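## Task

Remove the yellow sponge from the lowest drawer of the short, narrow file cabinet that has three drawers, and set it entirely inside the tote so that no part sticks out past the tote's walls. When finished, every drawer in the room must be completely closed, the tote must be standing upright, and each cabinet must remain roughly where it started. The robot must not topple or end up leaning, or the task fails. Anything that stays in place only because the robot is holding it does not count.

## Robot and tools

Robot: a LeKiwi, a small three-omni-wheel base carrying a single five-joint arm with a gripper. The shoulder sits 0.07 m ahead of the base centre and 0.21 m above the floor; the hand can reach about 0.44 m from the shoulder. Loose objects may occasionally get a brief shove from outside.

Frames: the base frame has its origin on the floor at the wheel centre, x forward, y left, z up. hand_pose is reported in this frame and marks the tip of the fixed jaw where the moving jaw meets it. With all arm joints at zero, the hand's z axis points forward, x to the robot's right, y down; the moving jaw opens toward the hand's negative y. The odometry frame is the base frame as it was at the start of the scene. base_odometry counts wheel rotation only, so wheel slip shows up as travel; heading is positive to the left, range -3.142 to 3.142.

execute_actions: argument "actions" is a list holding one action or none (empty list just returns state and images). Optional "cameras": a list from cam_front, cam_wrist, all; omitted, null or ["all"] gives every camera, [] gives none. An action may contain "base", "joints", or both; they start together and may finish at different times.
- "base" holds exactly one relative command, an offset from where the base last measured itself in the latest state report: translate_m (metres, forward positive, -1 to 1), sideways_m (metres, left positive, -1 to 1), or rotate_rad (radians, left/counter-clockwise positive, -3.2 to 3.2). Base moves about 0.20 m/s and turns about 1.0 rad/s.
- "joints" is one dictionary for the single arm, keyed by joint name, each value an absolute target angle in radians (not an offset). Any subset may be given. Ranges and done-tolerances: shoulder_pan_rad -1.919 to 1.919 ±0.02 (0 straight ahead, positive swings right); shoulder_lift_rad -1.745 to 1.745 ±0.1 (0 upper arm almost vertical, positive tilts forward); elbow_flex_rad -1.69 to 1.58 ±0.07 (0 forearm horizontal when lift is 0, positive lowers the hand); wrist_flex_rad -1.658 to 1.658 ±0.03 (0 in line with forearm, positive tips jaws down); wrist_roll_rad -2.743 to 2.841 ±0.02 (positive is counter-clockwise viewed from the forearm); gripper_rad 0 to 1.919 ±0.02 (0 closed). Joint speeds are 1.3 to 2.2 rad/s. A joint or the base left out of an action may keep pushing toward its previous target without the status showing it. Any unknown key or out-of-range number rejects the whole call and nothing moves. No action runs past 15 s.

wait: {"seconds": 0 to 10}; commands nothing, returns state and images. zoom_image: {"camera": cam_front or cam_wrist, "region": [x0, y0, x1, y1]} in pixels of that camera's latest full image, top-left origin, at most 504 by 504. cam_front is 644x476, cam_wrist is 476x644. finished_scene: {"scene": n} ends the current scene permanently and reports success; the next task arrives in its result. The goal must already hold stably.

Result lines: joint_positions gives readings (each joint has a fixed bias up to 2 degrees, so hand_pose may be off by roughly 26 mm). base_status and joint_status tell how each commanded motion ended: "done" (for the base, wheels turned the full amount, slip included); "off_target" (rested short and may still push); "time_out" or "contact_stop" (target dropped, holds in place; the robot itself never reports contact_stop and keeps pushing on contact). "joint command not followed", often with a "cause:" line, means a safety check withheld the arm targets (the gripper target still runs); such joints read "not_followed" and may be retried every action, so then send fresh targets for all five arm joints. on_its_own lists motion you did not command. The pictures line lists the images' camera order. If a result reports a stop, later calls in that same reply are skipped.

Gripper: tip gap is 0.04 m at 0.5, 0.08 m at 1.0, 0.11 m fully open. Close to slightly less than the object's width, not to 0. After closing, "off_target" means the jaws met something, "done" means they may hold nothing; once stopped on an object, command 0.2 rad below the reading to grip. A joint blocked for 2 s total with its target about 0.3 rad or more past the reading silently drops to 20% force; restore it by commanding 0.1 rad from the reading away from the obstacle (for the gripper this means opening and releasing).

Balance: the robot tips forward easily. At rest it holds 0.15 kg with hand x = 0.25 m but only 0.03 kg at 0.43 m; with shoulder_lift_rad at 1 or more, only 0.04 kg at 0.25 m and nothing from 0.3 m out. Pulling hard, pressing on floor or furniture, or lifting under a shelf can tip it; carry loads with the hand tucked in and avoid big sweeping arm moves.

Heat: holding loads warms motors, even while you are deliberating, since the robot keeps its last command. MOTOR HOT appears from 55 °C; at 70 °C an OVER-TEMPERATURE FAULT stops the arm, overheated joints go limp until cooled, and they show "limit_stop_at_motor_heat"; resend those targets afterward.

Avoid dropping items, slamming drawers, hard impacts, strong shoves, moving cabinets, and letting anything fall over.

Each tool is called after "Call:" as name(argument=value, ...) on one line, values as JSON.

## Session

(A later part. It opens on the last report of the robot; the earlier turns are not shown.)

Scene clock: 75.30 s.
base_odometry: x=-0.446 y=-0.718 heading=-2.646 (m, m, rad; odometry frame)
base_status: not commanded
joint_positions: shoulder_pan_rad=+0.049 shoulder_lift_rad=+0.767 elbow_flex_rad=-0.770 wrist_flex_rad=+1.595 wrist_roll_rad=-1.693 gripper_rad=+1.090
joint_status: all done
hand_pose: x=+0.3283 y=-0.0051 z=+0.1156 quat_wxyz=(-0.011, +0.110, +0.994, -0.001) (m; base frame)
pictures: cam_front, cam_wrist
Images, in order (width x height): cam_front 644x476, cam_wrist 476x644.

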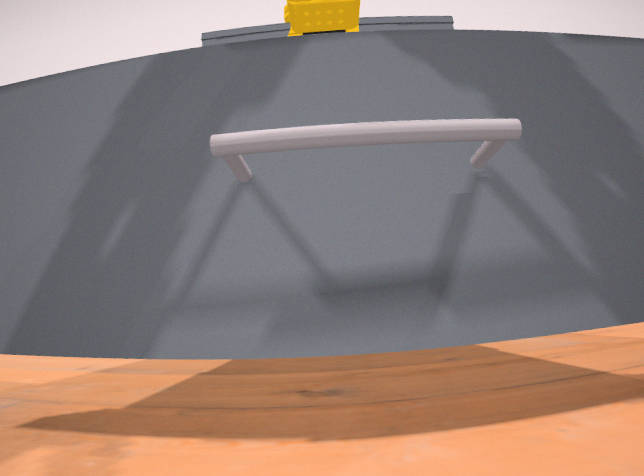

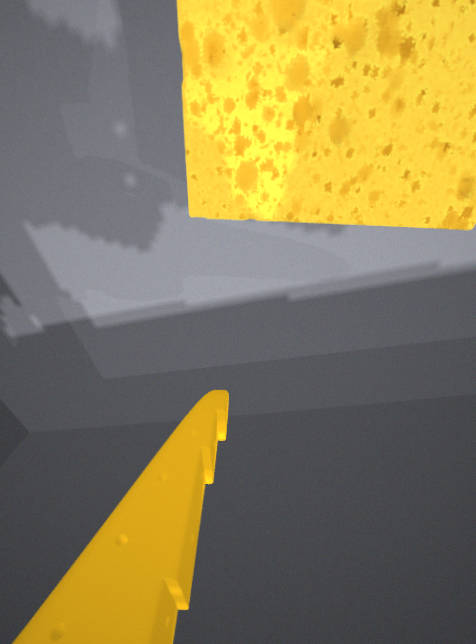

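Call:
execute_actions(actions=[{"base":{"translate_m":0.045},"joints":{"shoulder_pan_rad":-0.03,"elbow_flex_rad":-0.95,"shoulder_lift_rad":0.8}}])

Scene clock: 78.47 s.
base_odometry: x=-0.485 y=-0.739 heading=-2.646 (m, m, rad; odometry frame)
base_status: done
joint_positions: shoulder_pan_rad=-0.020 shoulder_lift_rad=+0.817 elbow_flex_rad=-0.918 wrist_flex_rad=+1.595 wrist_roll_rad=-1.693 gripper_rad=+1.090
joint_status: all done
hand_pose: x=+0.3456 y=+0.0133 z=+0.1243 quat_wxyz=(+0.038, +0.075, +0.996, +0.004) (m; base frame)
pictures: cam_front, cam_wrist
Images, in order (width x height): cam_front 644x476, cam_wrist 476x644.

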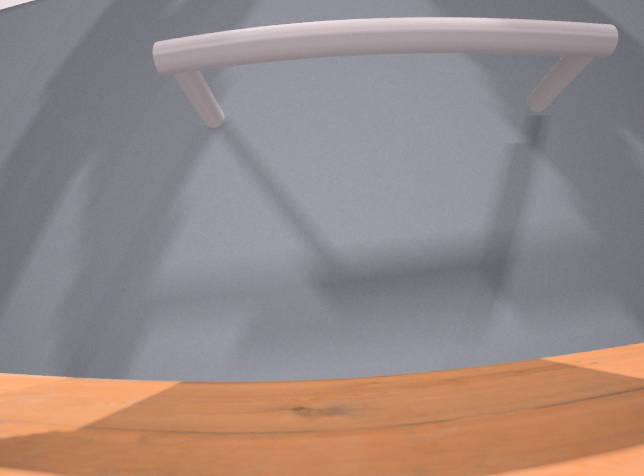

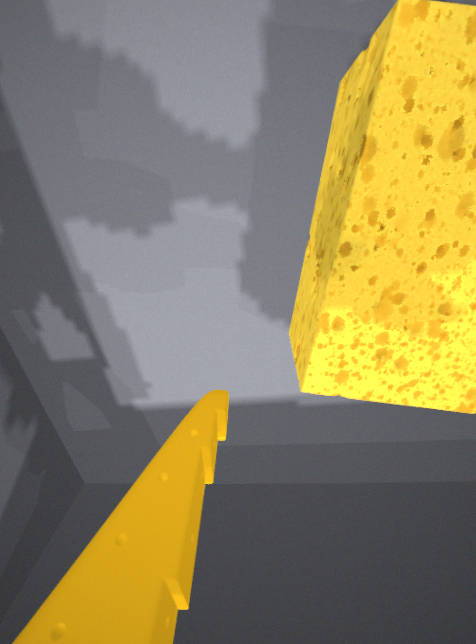

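Call:
execute_actions(actions=[{"joints":{"shoulder_pan_rad":0.04,"elbow_flex_rad":-1.1,"shoulder_lift_rad":0.95,"wrist_roll_rad":-1.8,"wrist_flex_rad":1.65,"gripper_rad":1.3}}])

Scene clock: 81.70 s.
base_odometry: x=-0.485 y=-0.739 heading=-2.646 (m, m, rad; odometry frame)
base_status: not commanded
joint_positions: shoulder_pan_rad=+0.030 shoulder_lift_rad=+0.969 elbow_flex_rad=-1.070 wrist_flex_rad=+1.644 wrist_roll_rad=-1.793 gripper_rad=+1.289
joint_status: all done
hand_pose: x=+0.3462 y=-0.0010 z=+0.1079 quat_wxyz=(+0.014, +0.150, +0.989, +0.002) (m; base frame)
pictures: cam_front, cam_wrist
Images, in order (width x height): cam_front 644x476, cam_wrist 476x644.

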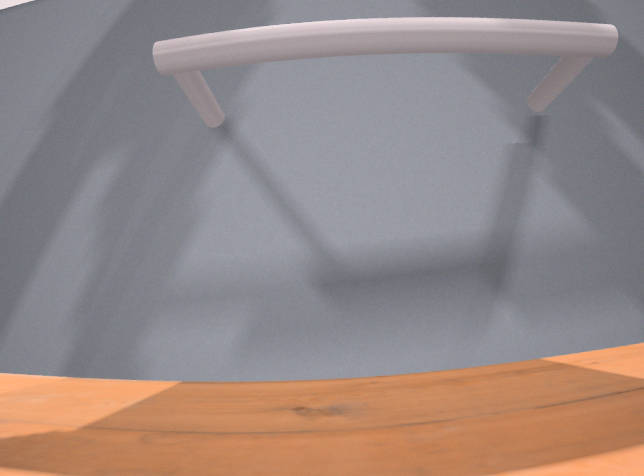

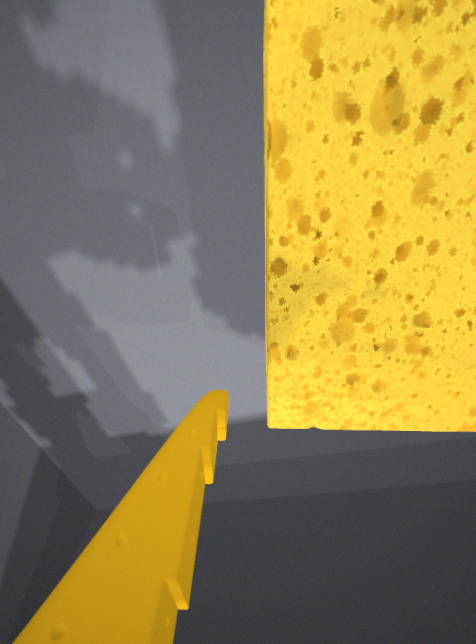

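Slightly further forward and down.

Call:
execute_actions(actions=[{"base":{"translate_m":0.02},"joints":{"shoulder_lift_rad":1.12,"elbow_flex_rad":-1.2}}])

Call:
execute_actions(actions=[{"joints":{"gripper_rad":0.6}}])

Scene clock: 84.47 s.
base_odometry: x=-0.502 y=-0.748 heading=-2.646 (m, m, rad; odometry frame)
base_status: done
joint_positions: shoulder_pan_rad=+0.030 shoulder_lift_rad=+1.141 elbow_flex_rad=-1.170 wrist_flex_rad=+1.646 wrist_roll_rad=-1.793 gripper_rad=+1.290
joint_status: all done
hand_pose: x=+0.3407 y=-0.0008 z=+0.0790 quat_wxyz=(-0.023, +0.150, +0.988, -0.003) (m; base frame)
pictures: cam_front, cam_wrist
Images, in order (width x height): cam_front 644x476, cam_wrist 476x644.

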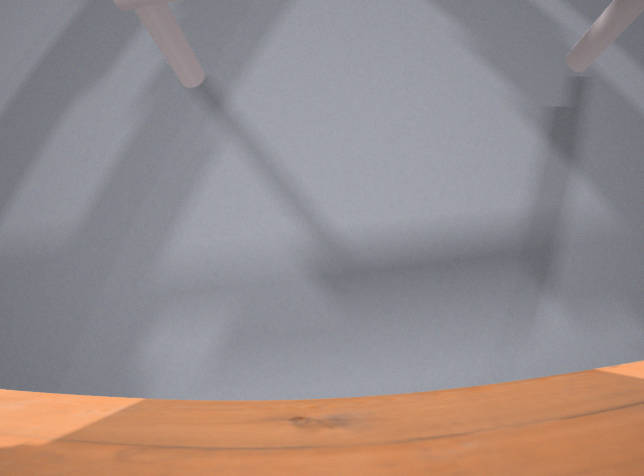

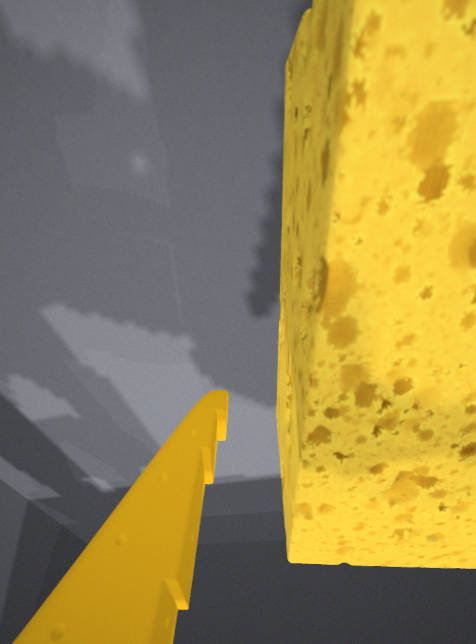

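Scene clock: 85.37 s.
base_odometry: x=-0.502 y=-0.748 heading=-2.646 (m, m, rad; odometry frame)
base_status: not commanded
joint_positions: shoulder_pan_rad=+0.040 shoulder_lift_rad=+1.141 elbow_flex_rad=-1.182 wrist_flex_rad=+1.650 wrist_roll_rad=-1.794 gripper_rad=+0.774
joint_status: gripper_rad off_target (ended at +0.774, target +0.600)
hand_pose: x=+0.3418 y=-0.0034 z=+0.0806 quat_wxyz=(-0.019, +0.155, +0.988, -0.002) (m; base frame)
pictures: cam_front, cam_wrist
Images, in order (width x height): cam_front 644x476, cam_wrist 476x644.

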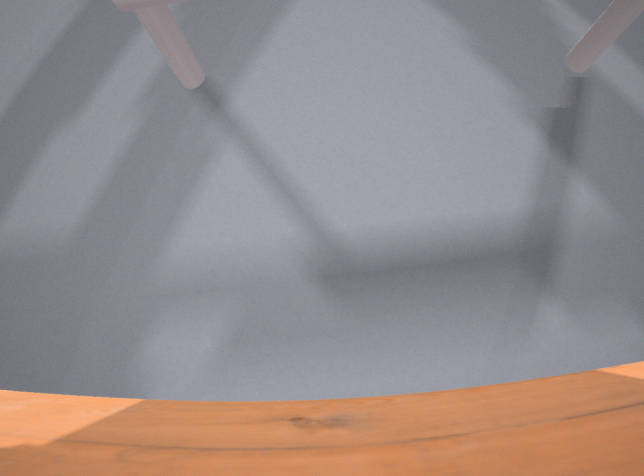

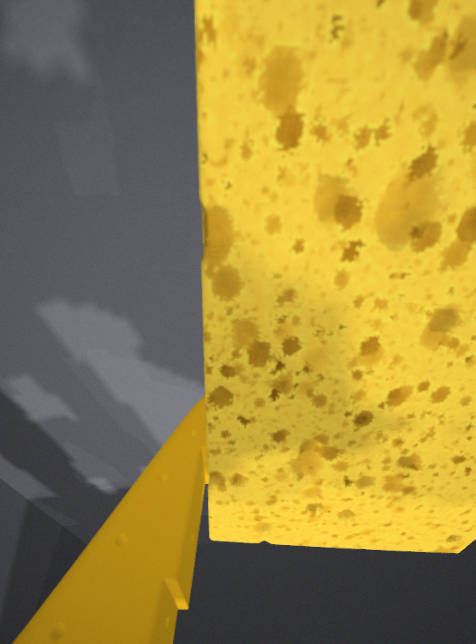

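Call:
execute_actions(actions=[{"joints":{"shoulder_lift_rad":0.4,"elbow_flex_rad":-0.9,"wrist_flex_rad":1.6}}])

Call:
execute_actions(actions=[{"base":{"translate_m":-0.3},"joints":{"shoulder_lift_rad":-0.2,"elbow_flex_rad":-0.2}}])

Call:
execute_actions(actions=[{"base":{"rotate_rad":-1.3}}])

Scene clock: 89.30 s.
base_odometry: x=-0.502 y=-0.748 heading=-2.646 (m, m, rad; odometry frame)
base_status: not commanded
joint_positions: shoulder_pan_rad=+0.040 shoulder_lift_rad=+0.457 elbow_flex_rad=-0.897 wrist_flex_rad=+1.607 wrist_roll_rad=-1.794 gripper_rad=+0.772
joint_status: all done
hand_pose: x=+0.3569 y=-0.0040 z=+0.2129 quat_wxyz=(+0.199, +0.152, +0.968, +0.023) (m; base frame)
pictures: cam_front, cam_wrist
Images, in order (width x height): cam_front 644x476, cam_wrist 476x644.

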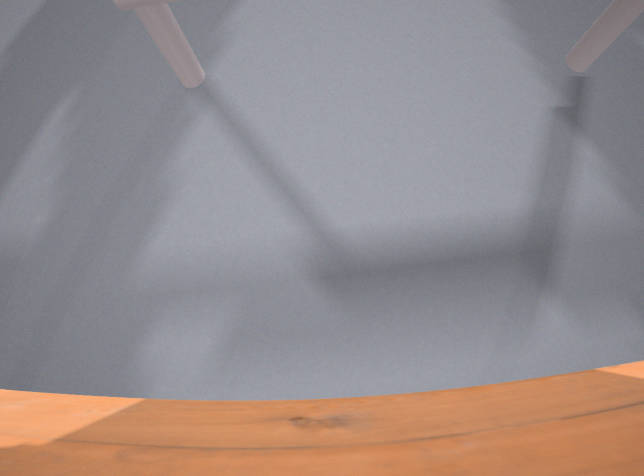

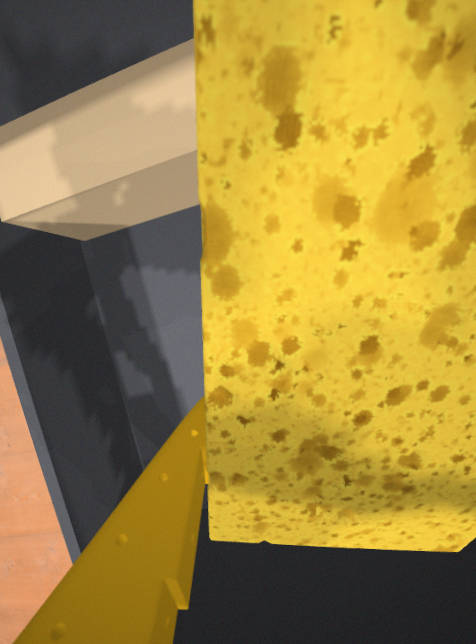

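Scene clock: 91.77 s.
base_odometry: x=-0.239 y=-0.605 heading=-2.646 (m, m, rad; odometry frame)
base_status: done
joint_positions: shoulder_pan_rad=+0.040 shoulder_lift_rad=-0.160 elbow_flex_rad=-0.196 wrist_flex_rad=+1.607 wrist_roll_rad=-1.794 gripper_rad=+0.772
joint_status: all done
hand_pose: x=+0.2841 y=-0.0011 z=+0.2245 quat_wxyz=(+0.158, +0.153, +0.975, +0.018) (m; base frame)
pictures: cam_front, cam_wrist
Images, in order (width x height): cam_front 644x476, cam_wrist 476x644.

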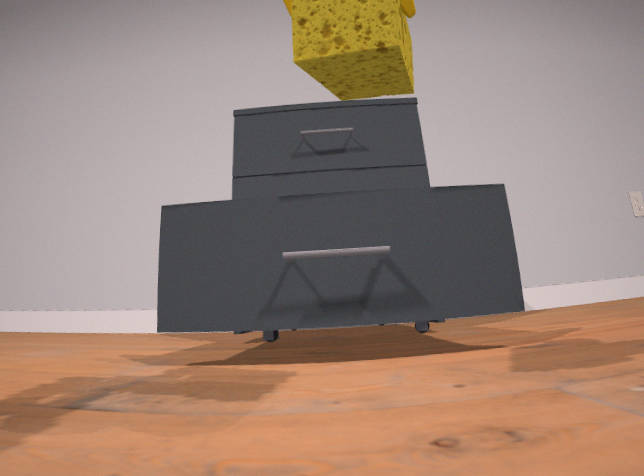

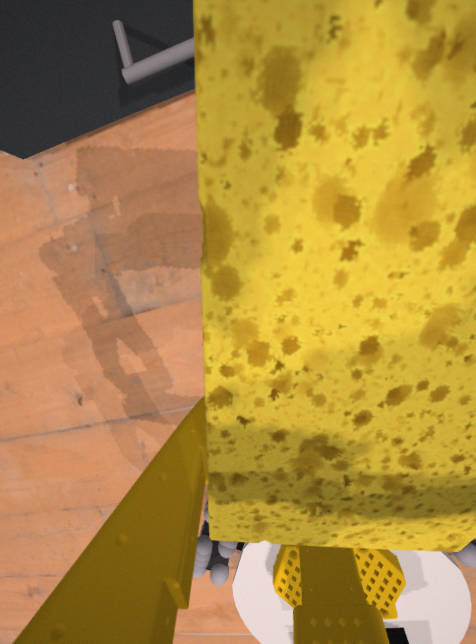

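Scene clock: 94.03 s.
base_odometry: x=-0.239 y=-0.606 heading=+2.341 (m, m, rad; odometry frame)
base_status: done
joint_positions: shoulder_pan_rad=+0.040 shoulder_lift_rad=-0.162 elbow_flex_rad=-0.194 wrist_flex_rad=+1.607 wrist_roll_rad=-1.794 gripper_rad=+0.772
joint_status: not commanded
hand_pose: x=+0.2839 y=-0.0011 z=+0.2246 quat_wxyz=(+0.158, +0.153, +0.975, +0.018) (m; base frame)
pictures: cam_front, cam_wrist
Images, in order (width x height): cam_front 644x476, cam_wrist 476x644.

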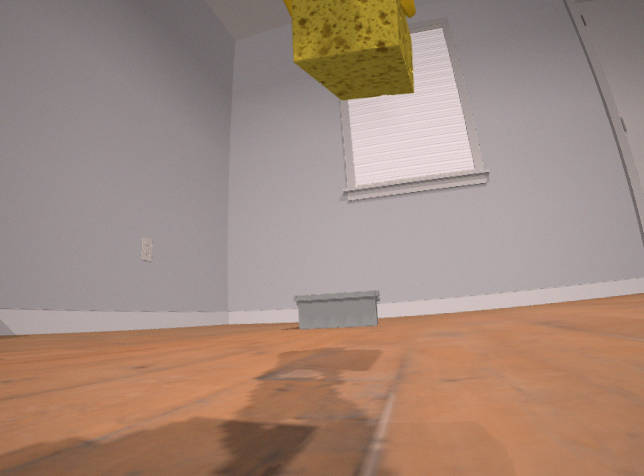

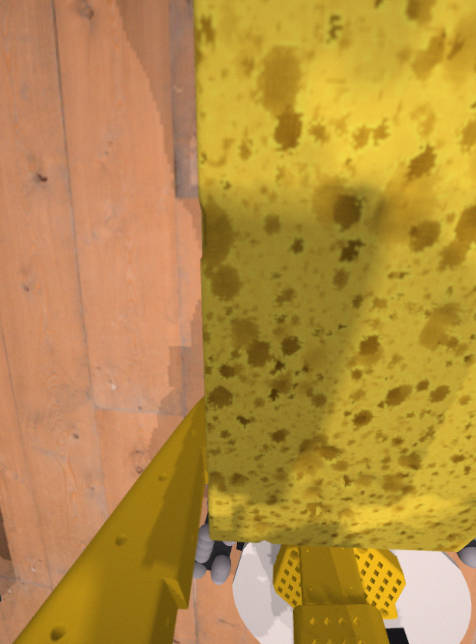

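Call:
execute_actions(actions=[{"base":{"rotate_rad":-0.05}}])

Call:
execute_actions(actions=[{"base":{"translate_m":0.9}}], cameras=["cam_front"])

Scene clock: 97.60 s.
base_odometry: x=-0.239 y=-0.605 heading=+2.294 (m, m, rad; odometry frame)
base_status: done
joint_positions: shoulder_pan_rad=+0.040 shoulder_lift_rad=-0.162 elbow_flex_rad=-0.194 wrist_flex_rad=+1.607 wrist_roll_rad=-1.794 gripper_rad=+0.772
joint_status: not commanded
hand_pose: x=+0.2839 y=-0.0011 z=+0.2246 quat_wxyz=(+0.158, +0.153, +0.975, +0.018) (m; base frame)
pictures: cam_front, cam_wrist
Images, in order (width x height): cam_front 644x476, cam_wrist 476x644.

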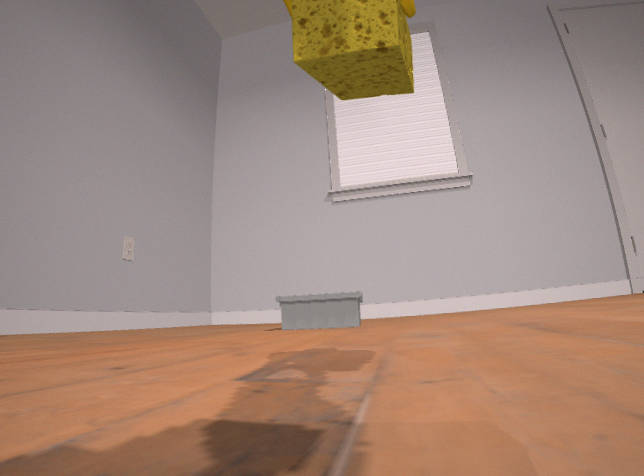

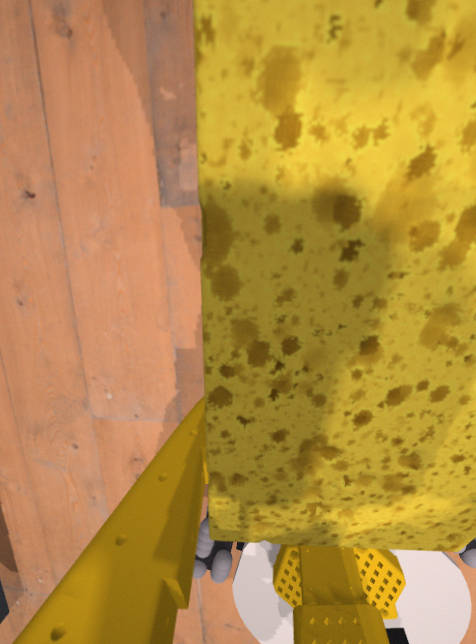

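Scene clock: 103.07 s.
base_odometry: x=-0.834 y=+0.069 heading=+2.294 (m, m, rad; odometry frame)
base_status: done
joint_positions: shoulder_pan_rad=+0.040 shoulder_lift_rad=-0.162 elbow_flex_rad=-0.194 wrist_flex_rad=+1.607 wrist_roll_rad=-1.794 gripper_rad=+0.772
joint_status: not commanded
hand_pose: x=+0.2839 y=-0.0011 z=+0.2246 quat_wxyz=(+0.158, +0.153, +0.975, +0.018) (m; base frame)
pictures: cam_front
Images, in order (width x height): cam_front 644x476.

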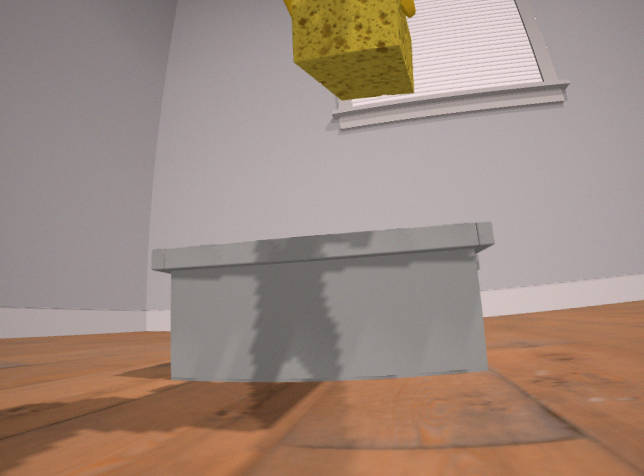

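Call:
execute_actions(actions=[{"base":{"translate_m":0.17},"joints":{"shoulder_lift_rad":0.3,"elbow_flex_rad":-0.75}}])

Scene clock: 106.73 s.
base_odometry: x=-0.946 y=+0.196 heading=+2.294 (m, m, rad; odometry frame)
base_status: done
joint_positions: shoulder_pan_rad=+0.040 shoulder_lift_rad=+0.312 elbow_flex_rad=-0.717 wrist_flex_rad=+1.607 wrist_roll_rad=-1.794 gripper_rad=+0.772
joint_status: all done
hand_pose: x=+0.3403 y=-0.0033 z=+0.2163 quat_wxyz=(+0.182, +0.153, +0.971, +0.021) (m; base frame)
pictures: cam_front, cam_wrist
Images, in order (width x height): cam_front 644x476, cam_wrist 476x644.

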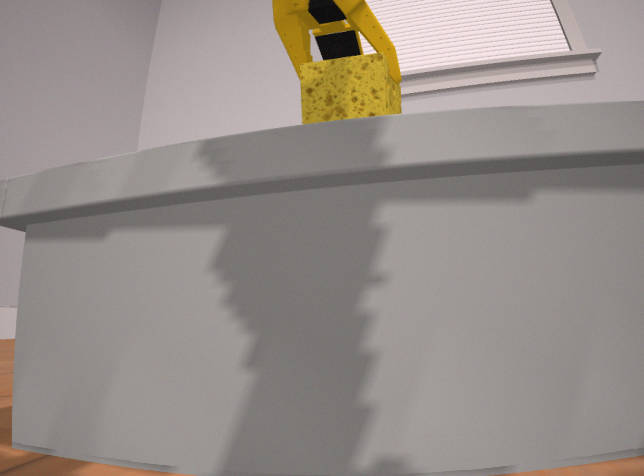

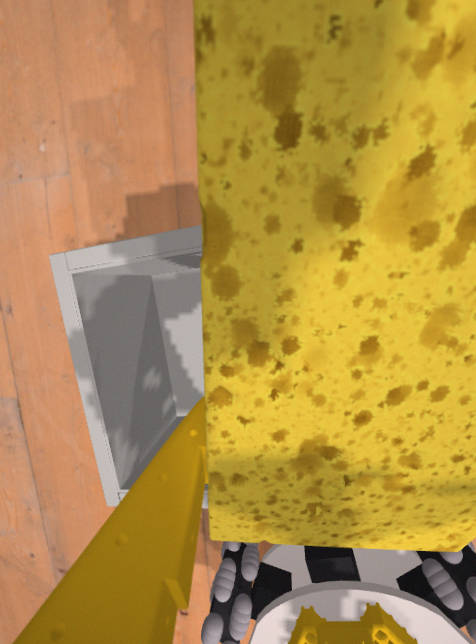

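Call:
execute_actions(actions=[{"joints":{"shoulder_lift_rad":0.5,"elbow_flex_rad":-0.5,"wrist_flex_rad":1.6}}])

Scene clock: 109.00 s.
base_odometry: x=-0.946 y=+0.196 heading=+2.294 (m, m, rad; odometry frame)
base_status: not commanded
joint_positions: shoulder_pan_rad=+0.040 shoulder_lift_rad=+0.520 elbow_flex_rad=-0.495 wrist_flex_rad=+1.607 wrist_roll_rad=-1.794 gripper_rad=+0.772
joint_status: all done
hand_pose: x=+0.3048 y=-0.0019 z=+0.1342 quat_wxyz=(-0.030, +0.155, +0.987, -0.004) (m; base frame)
pictures: cam_front, cam_wrist
Images, in order (width x height): cam_front 644x476, cam_wrist 476x644.

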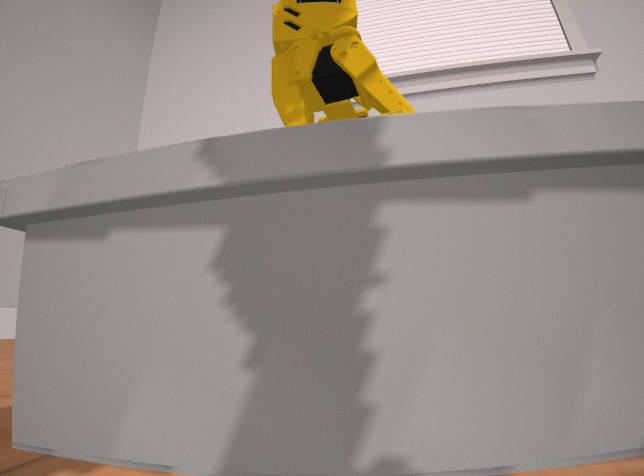

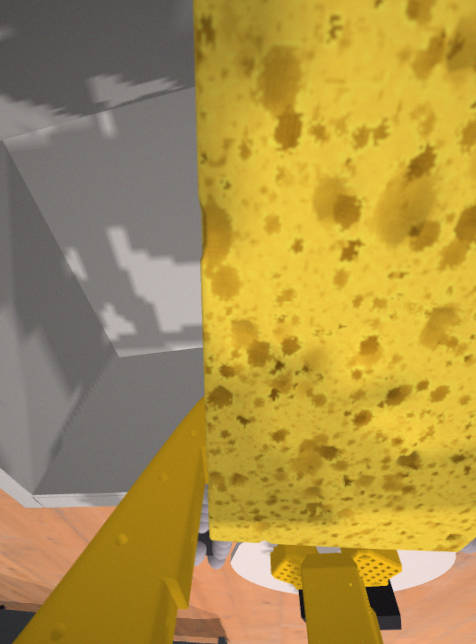

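Inside. Lower a little and release.

Call:
execute_actions(actions=[{"joints":{"shoulder_lift_rad":0.75,"elbow_flex_rad":-0.7}}])

Call:
execute_actions(actions=[{"joints":{"gripper_rad":1.2}}])

Call:
execute_actions(actions=[{"joints":{"shoulder_lift_rad":0.1,"elbow_flex_rad":-0.6,"wrist_flex_rad":1.5}}])

Scene clock: 111.80 s.
base_odometry: x=-0.946 y=+0.196 heading=+2.294 (m, m, rad; odometry frame)
base_status: not commanded
joint_positions: shoulder_pan_rad=+0.040 shoulder_lift_rad=+0.768 elbow_flex_rad=-0.668 wrist_flex_rad=+1.606 wrist_roll_rad=-1.794 gripper_rad=+0.772
joint_status: all done
hand_pose: x=+0.3109 y=-0.0022 z=+0.1028 quat_wxyz=(-0.067, +0.155, +0.986, -0.008) (m; base frame)
pictures: cam_front, cam_wrist
Images, in order (width x height): cam_front 644x476, cam_wrist 476x644.

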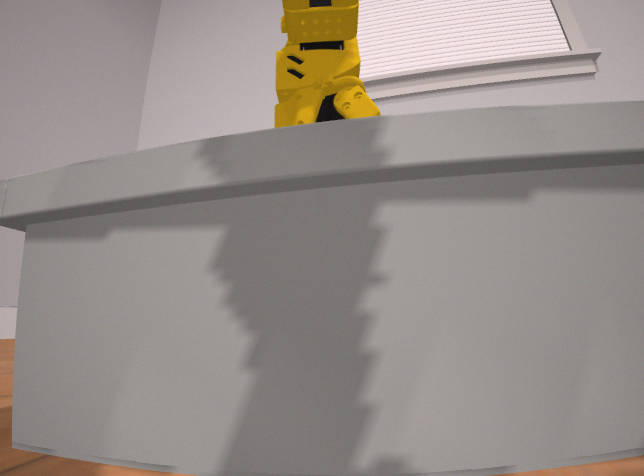

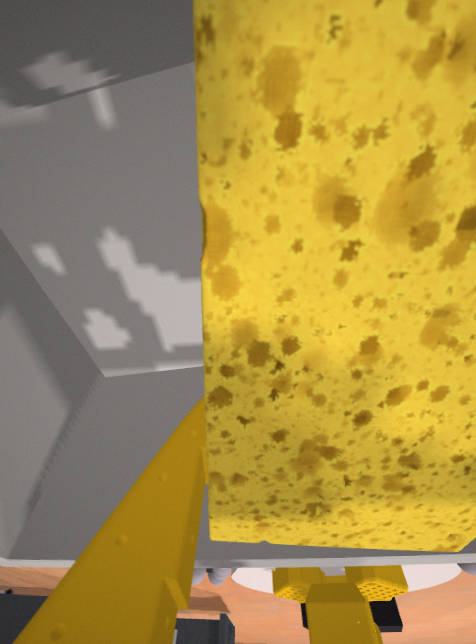

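Scene clock: 112.63 s.
base_odometry: x=-0.946 y=+0.196 heading=+2.294 (m, m, rad; odometry frame)
base_status: not commanded
joint_positions: shoulder_pan_rad=+0.040 shoulder_lift_rad=+0.768 elbow_flex_rad=-0.670 wrist_flex_rad=+1.606 wrist_roll_rad=-1.794 gripper_rad=+1.188
joint_status: all done
hand_pose: x=+0.3112 y=-0.0022 z=+0.1030 quat_wxyz=(-0.066, +0.155, +0.986, -0.008) (m; base frame)
pictures: cam_front, cam_wrist
Images, in order (width x height): cam_front 644x476, cam_wrist 476x644.

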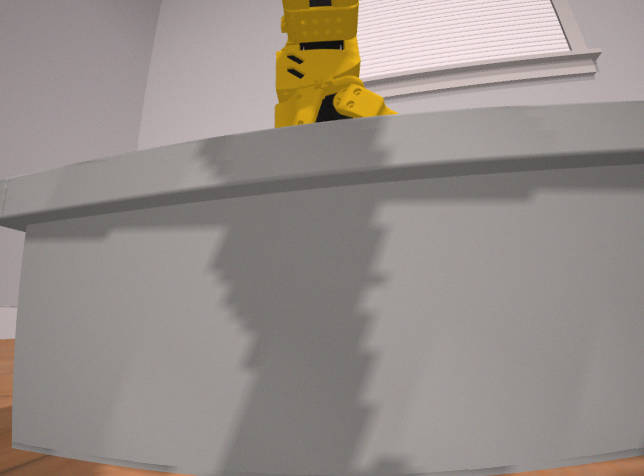

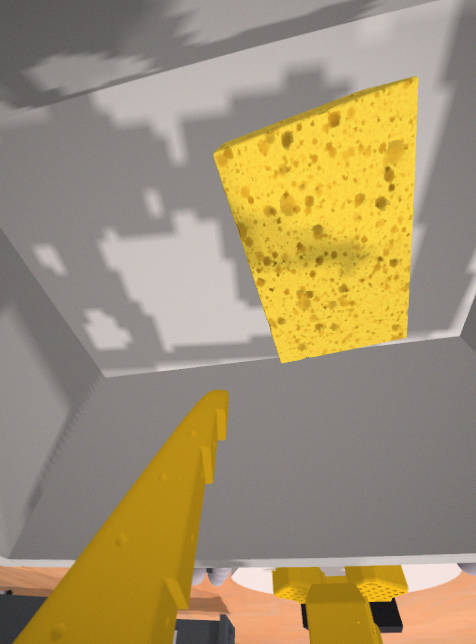

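Scene clock: 113.63 s.
base_odometry: x=-0.946 y=+0.196 heading=+2.294 (m, m, rad; odometry frame)
base_status: not commanded
joint_positions: shoulder_pan_rad=+0.040 shoulder_lift_rad=+0.147 elbow_flex_rad=-0.596 wrist_flex_rad=+1.509 wrist_roll_rad=-1.794 gripper_rad=+1.190
joint_status: all done
hand_pose: x=+0.3411 y=-0.0033 z=+0.2404 quat_wxyz=(+0.251, +0.150, +0.956, +0.029) (m; base frame)
pictures: cam_front, cam_wrist
Images, in order (width x height): cam_front 644x476, cam_wrist 476x644.

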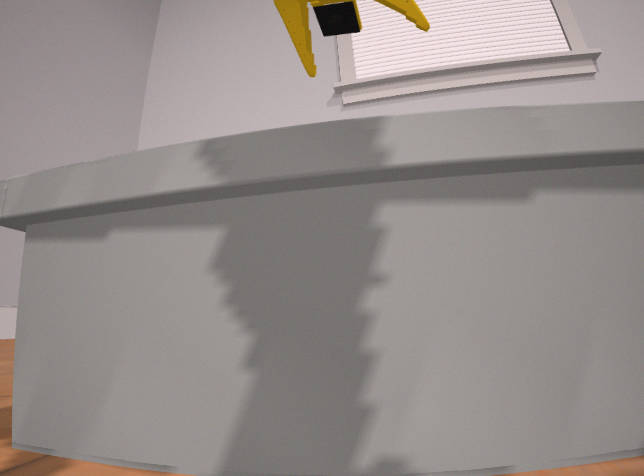

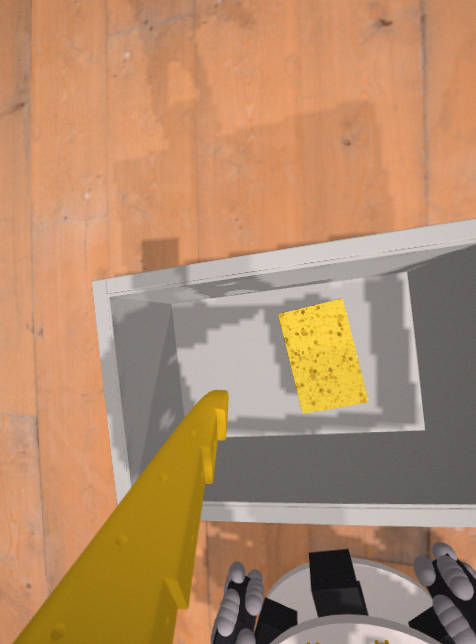

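Call:
execute_actions(actions=[{"base":{"translate_m":-1.0}}], cameras=[])

Call:
execute_actions(actions=[{"base":{"translate_m":-0.12}}], cameras=[])

Call:
execute_actions(actions=[{"base":{"rotate_rad":1.343},"joints":{"shoulder_pan_rad":0,"shoulder_lift_rad":0.5,"elbow_flex_rad":0.9,"wrist_flex_rad":-1.4,"wrist_roll_rad":-1.5,"gripper_rad":0.0}}])

Scene clock: 122.03 s.
base_odometry: x=-0.285 y=-0.553 heading=+2.294 (m, m, rad; odometry frame)
base_status: done
joint_positions: shoulder_pan_rad=+0.040 shoulder_lift_rad=+0.145 elbow_flex_rad=-0.596 wrist_flex_rad=+1.509 wrist_roll_rad=-1.794 gripper_rad=+1.190
joint_status: not commanded
hand_pose: x=+0.3410 y=-0.0033 z=+0.2407 quat_wxyz=(+0.252, +0.150, +0.956, +0.029) (m; base frame)
pictures: none
No camera images: the call's "cameras" was empty. Leave "cameras" out to get every camera's image.

Scene clock: 123.60 s.
base_odometry: x=-0.206 y=-0.643 heading=+2.294 (m, m, rad; odometry frame)
base_status: done
joint_positions: shoulder_pan_rad=+0.040 shoulder_lift_rad=+0.145 elbow_flex_rad=-0.596 wrist_flex_rad=+1.509 wrist_roll_rad=-1.794 gripper_rad=+1.190
joint_status: not commanded
hand_pose: x=+0.3410 y=-0.0033 z=+0.2407 quat_wxyz=(+0.252, +0.150, +0.956, +0.029) (m; base frame)
pictures: none
No camera images: the call's "cameras" was empty. Leave "cameras" out to get every camera's image.

Scene clock: 126.13 s.
base_odometry: x=-0.206 y=-0.643 heading=-2.650 (m, m, rad; odometry frame)
base_status: done
joint_positions: shoulder_pan_rad=+0.007 shoulder_lift_rad=+0.512 elbow_flex_rad=+0.899 wrist_flex_rad=-1.386 wrist_roll_rad=-1.508 gripper_rad=+0.010
joint_status: all done
hand_pose: x=+0.3640 y=+0.0055 z=+0.1565 quat_wxyz=(+0.698, -0.003, +0.716, -0.008) (m; base frame)
pictures: cam_front, cam_wrist
Images, in order (width x height): cam_front 644x476, cam_wrist 476x644.

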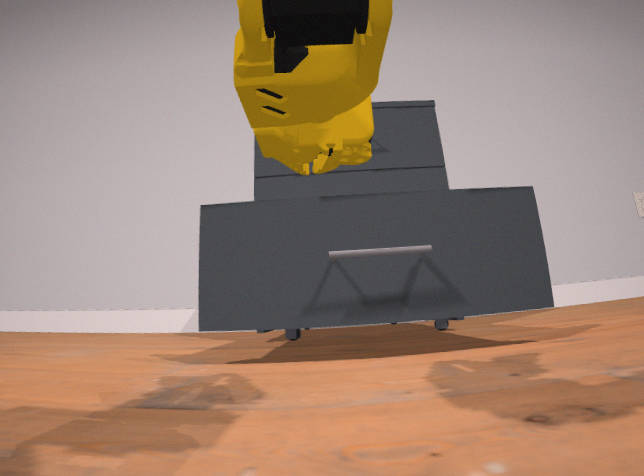

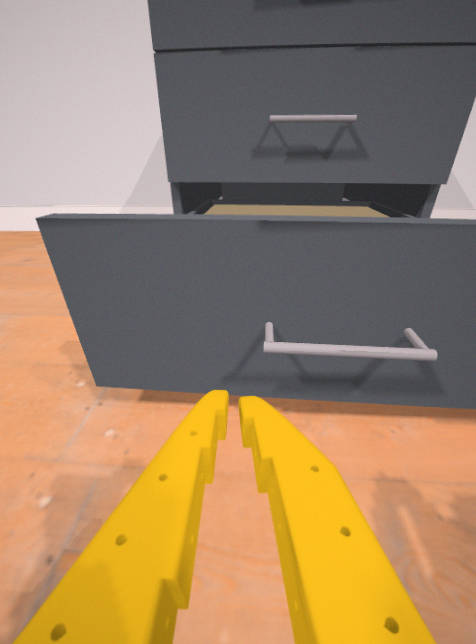

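Call:
execute_actions(actions=[{"base":{"sideways_m":-0.05}}], cameras=[])

Call:
execute_actions(actions=[{"base":{"translate_m":0.42}}])

Scene clock: 130.33 s.
base_odometry: x=-0.229 y=-0.600 heading=-2.648 (m, m, rad; odometry frame)
base_status: done
joint_positions: shoulder_pan_rad=+0.007 shoulder_lift_rad=+0.512 elbow_flex_rad=+0.899 wrist_flex_rad=-1.386 wrist_roll_rad=-1.508 gripper_rad=+0.010
joint_status: not commanded
hand_pose: x=+0.3640 y=+0.0055 z=+0.1565 quat_wxyz=(+0.698, -0.003, +0.716, -0.008) (m; base frame)
pictures: none
No camera images: the call's "cameras" was empty. Leave "cameras" out to get every camera's image.

Scene clock: 133.40 s.
base_odometry: x=-0.599 y=-0.798 heading=-2.648 (m, m, rad; odometry frame)
base_status: done
joint_positions: shoulder_pan_rad=+0.001 shoulder_lift_rad=+0.515 elbow_flex_rad=+0.919 wrist_flex_rad=-1.393 wrist_roll_rad=-1.508 gripper_rad=+0.010
joint_status: not commanded
hand_pose: x=+0.3611 y=+0.0074 z=+0.1532 quat_wxyz=(+0.692, -0.005, +0.721, -0.005) (m; base frame)
pictures: cam_front, cam_wrist
Images, in order (width x height): cam_front 644x476, cam_wrist 476x644.

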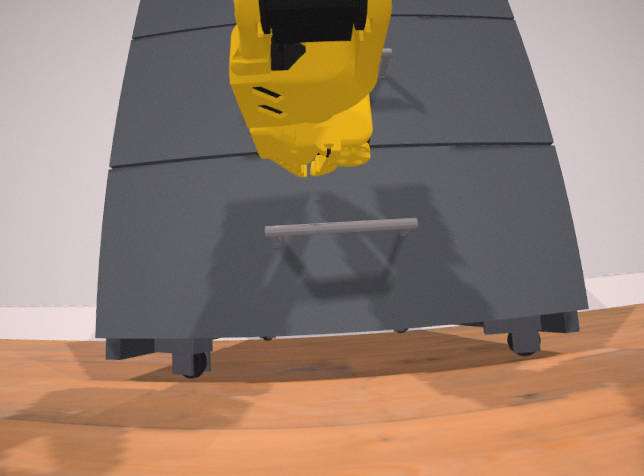

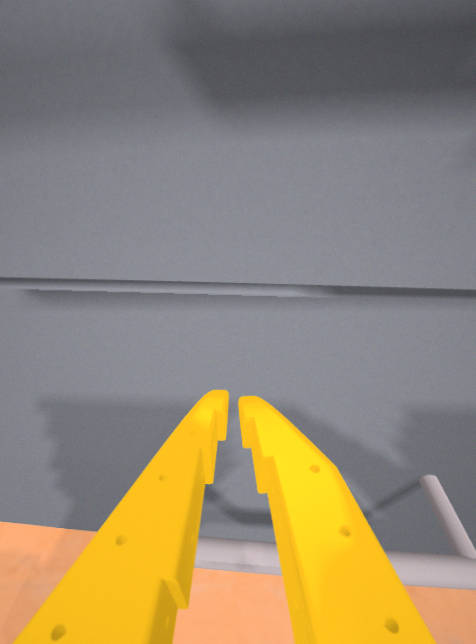

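Looks nearly shut; a small extra push.

Call:
execute_actions(actions=[{"base":{"translate_m":0.015}}], cameras=[])

Call:
execute_actions(actions=[{"base":{"translate_m":-0.15}}])

Call:
finished_scene(scene=1)

Scene clock: 137.63 s.
base_odometry: x=-0.611 y=-0.805 heading=-2.648 (m, m, rad; odometry frame)
base_status: done
joint_positions: shoulder_pan_rad=+0.001 shoulder_lift_rad=+0.515 elbow_flex_rad=+0.926 wrist_flex_rad=-1.395 wrist_roll_rad=-1.508 gripper_rad=+0.010
joint_status: not commanded
hand_pose: x=+0.3602 y=+0.0074 z=+0.1523 quat_wxyz=(+0.691, -0.005, +0.723, -0.005) (m; base frame)
pictures: none
No camera images: the call's "cameras" was empty. Leave "cameras" out to get every camera's image.

Scene clock: 139.37 s.
base_odometry: x=-0.479 y=-0.734 heading=-2.648 (m, m, rad; odometry frame)
base_status: done
joint_positions: shoulder_pan_rad=+0.001 shoulder_lift_rad=+0.515 elbow_flex_rad=+0.919 wrist_flex_rad=-1.395 wrist_roll_rad=-1.508 gripper_rad=+0.010
joint_status: not commanded
hand_pose: x=+0.3611 y=+0.0074 z=+0.1534 quat_wxyz=(+0.693, -0.005, +0.721, -0.005) (m; base frame)
pictures: cam_front, cam_wrist
Images, in order (width x height): cam_front 644x476, cam_wrist 476x644.

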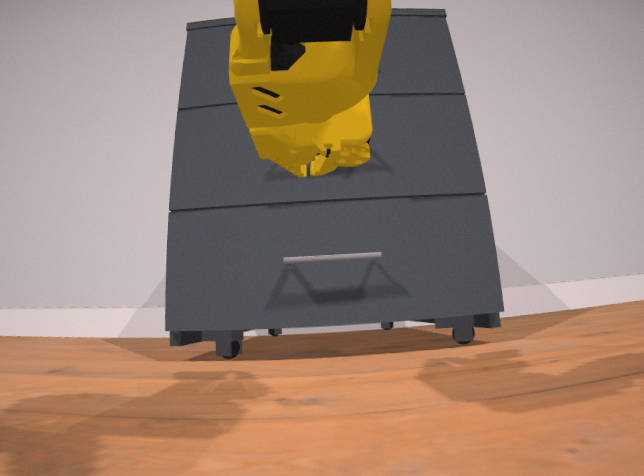

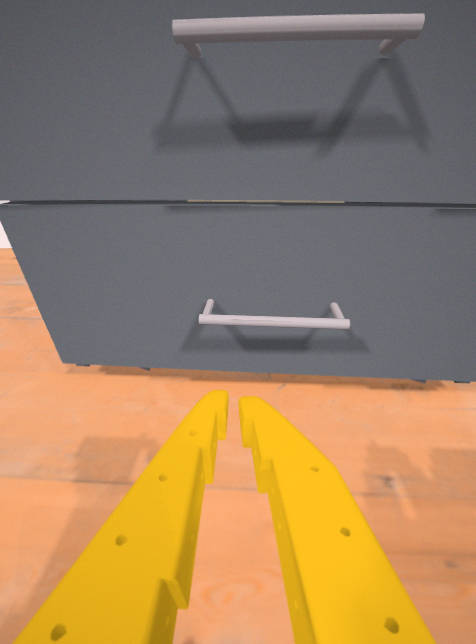

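The scene is finished: the task was done.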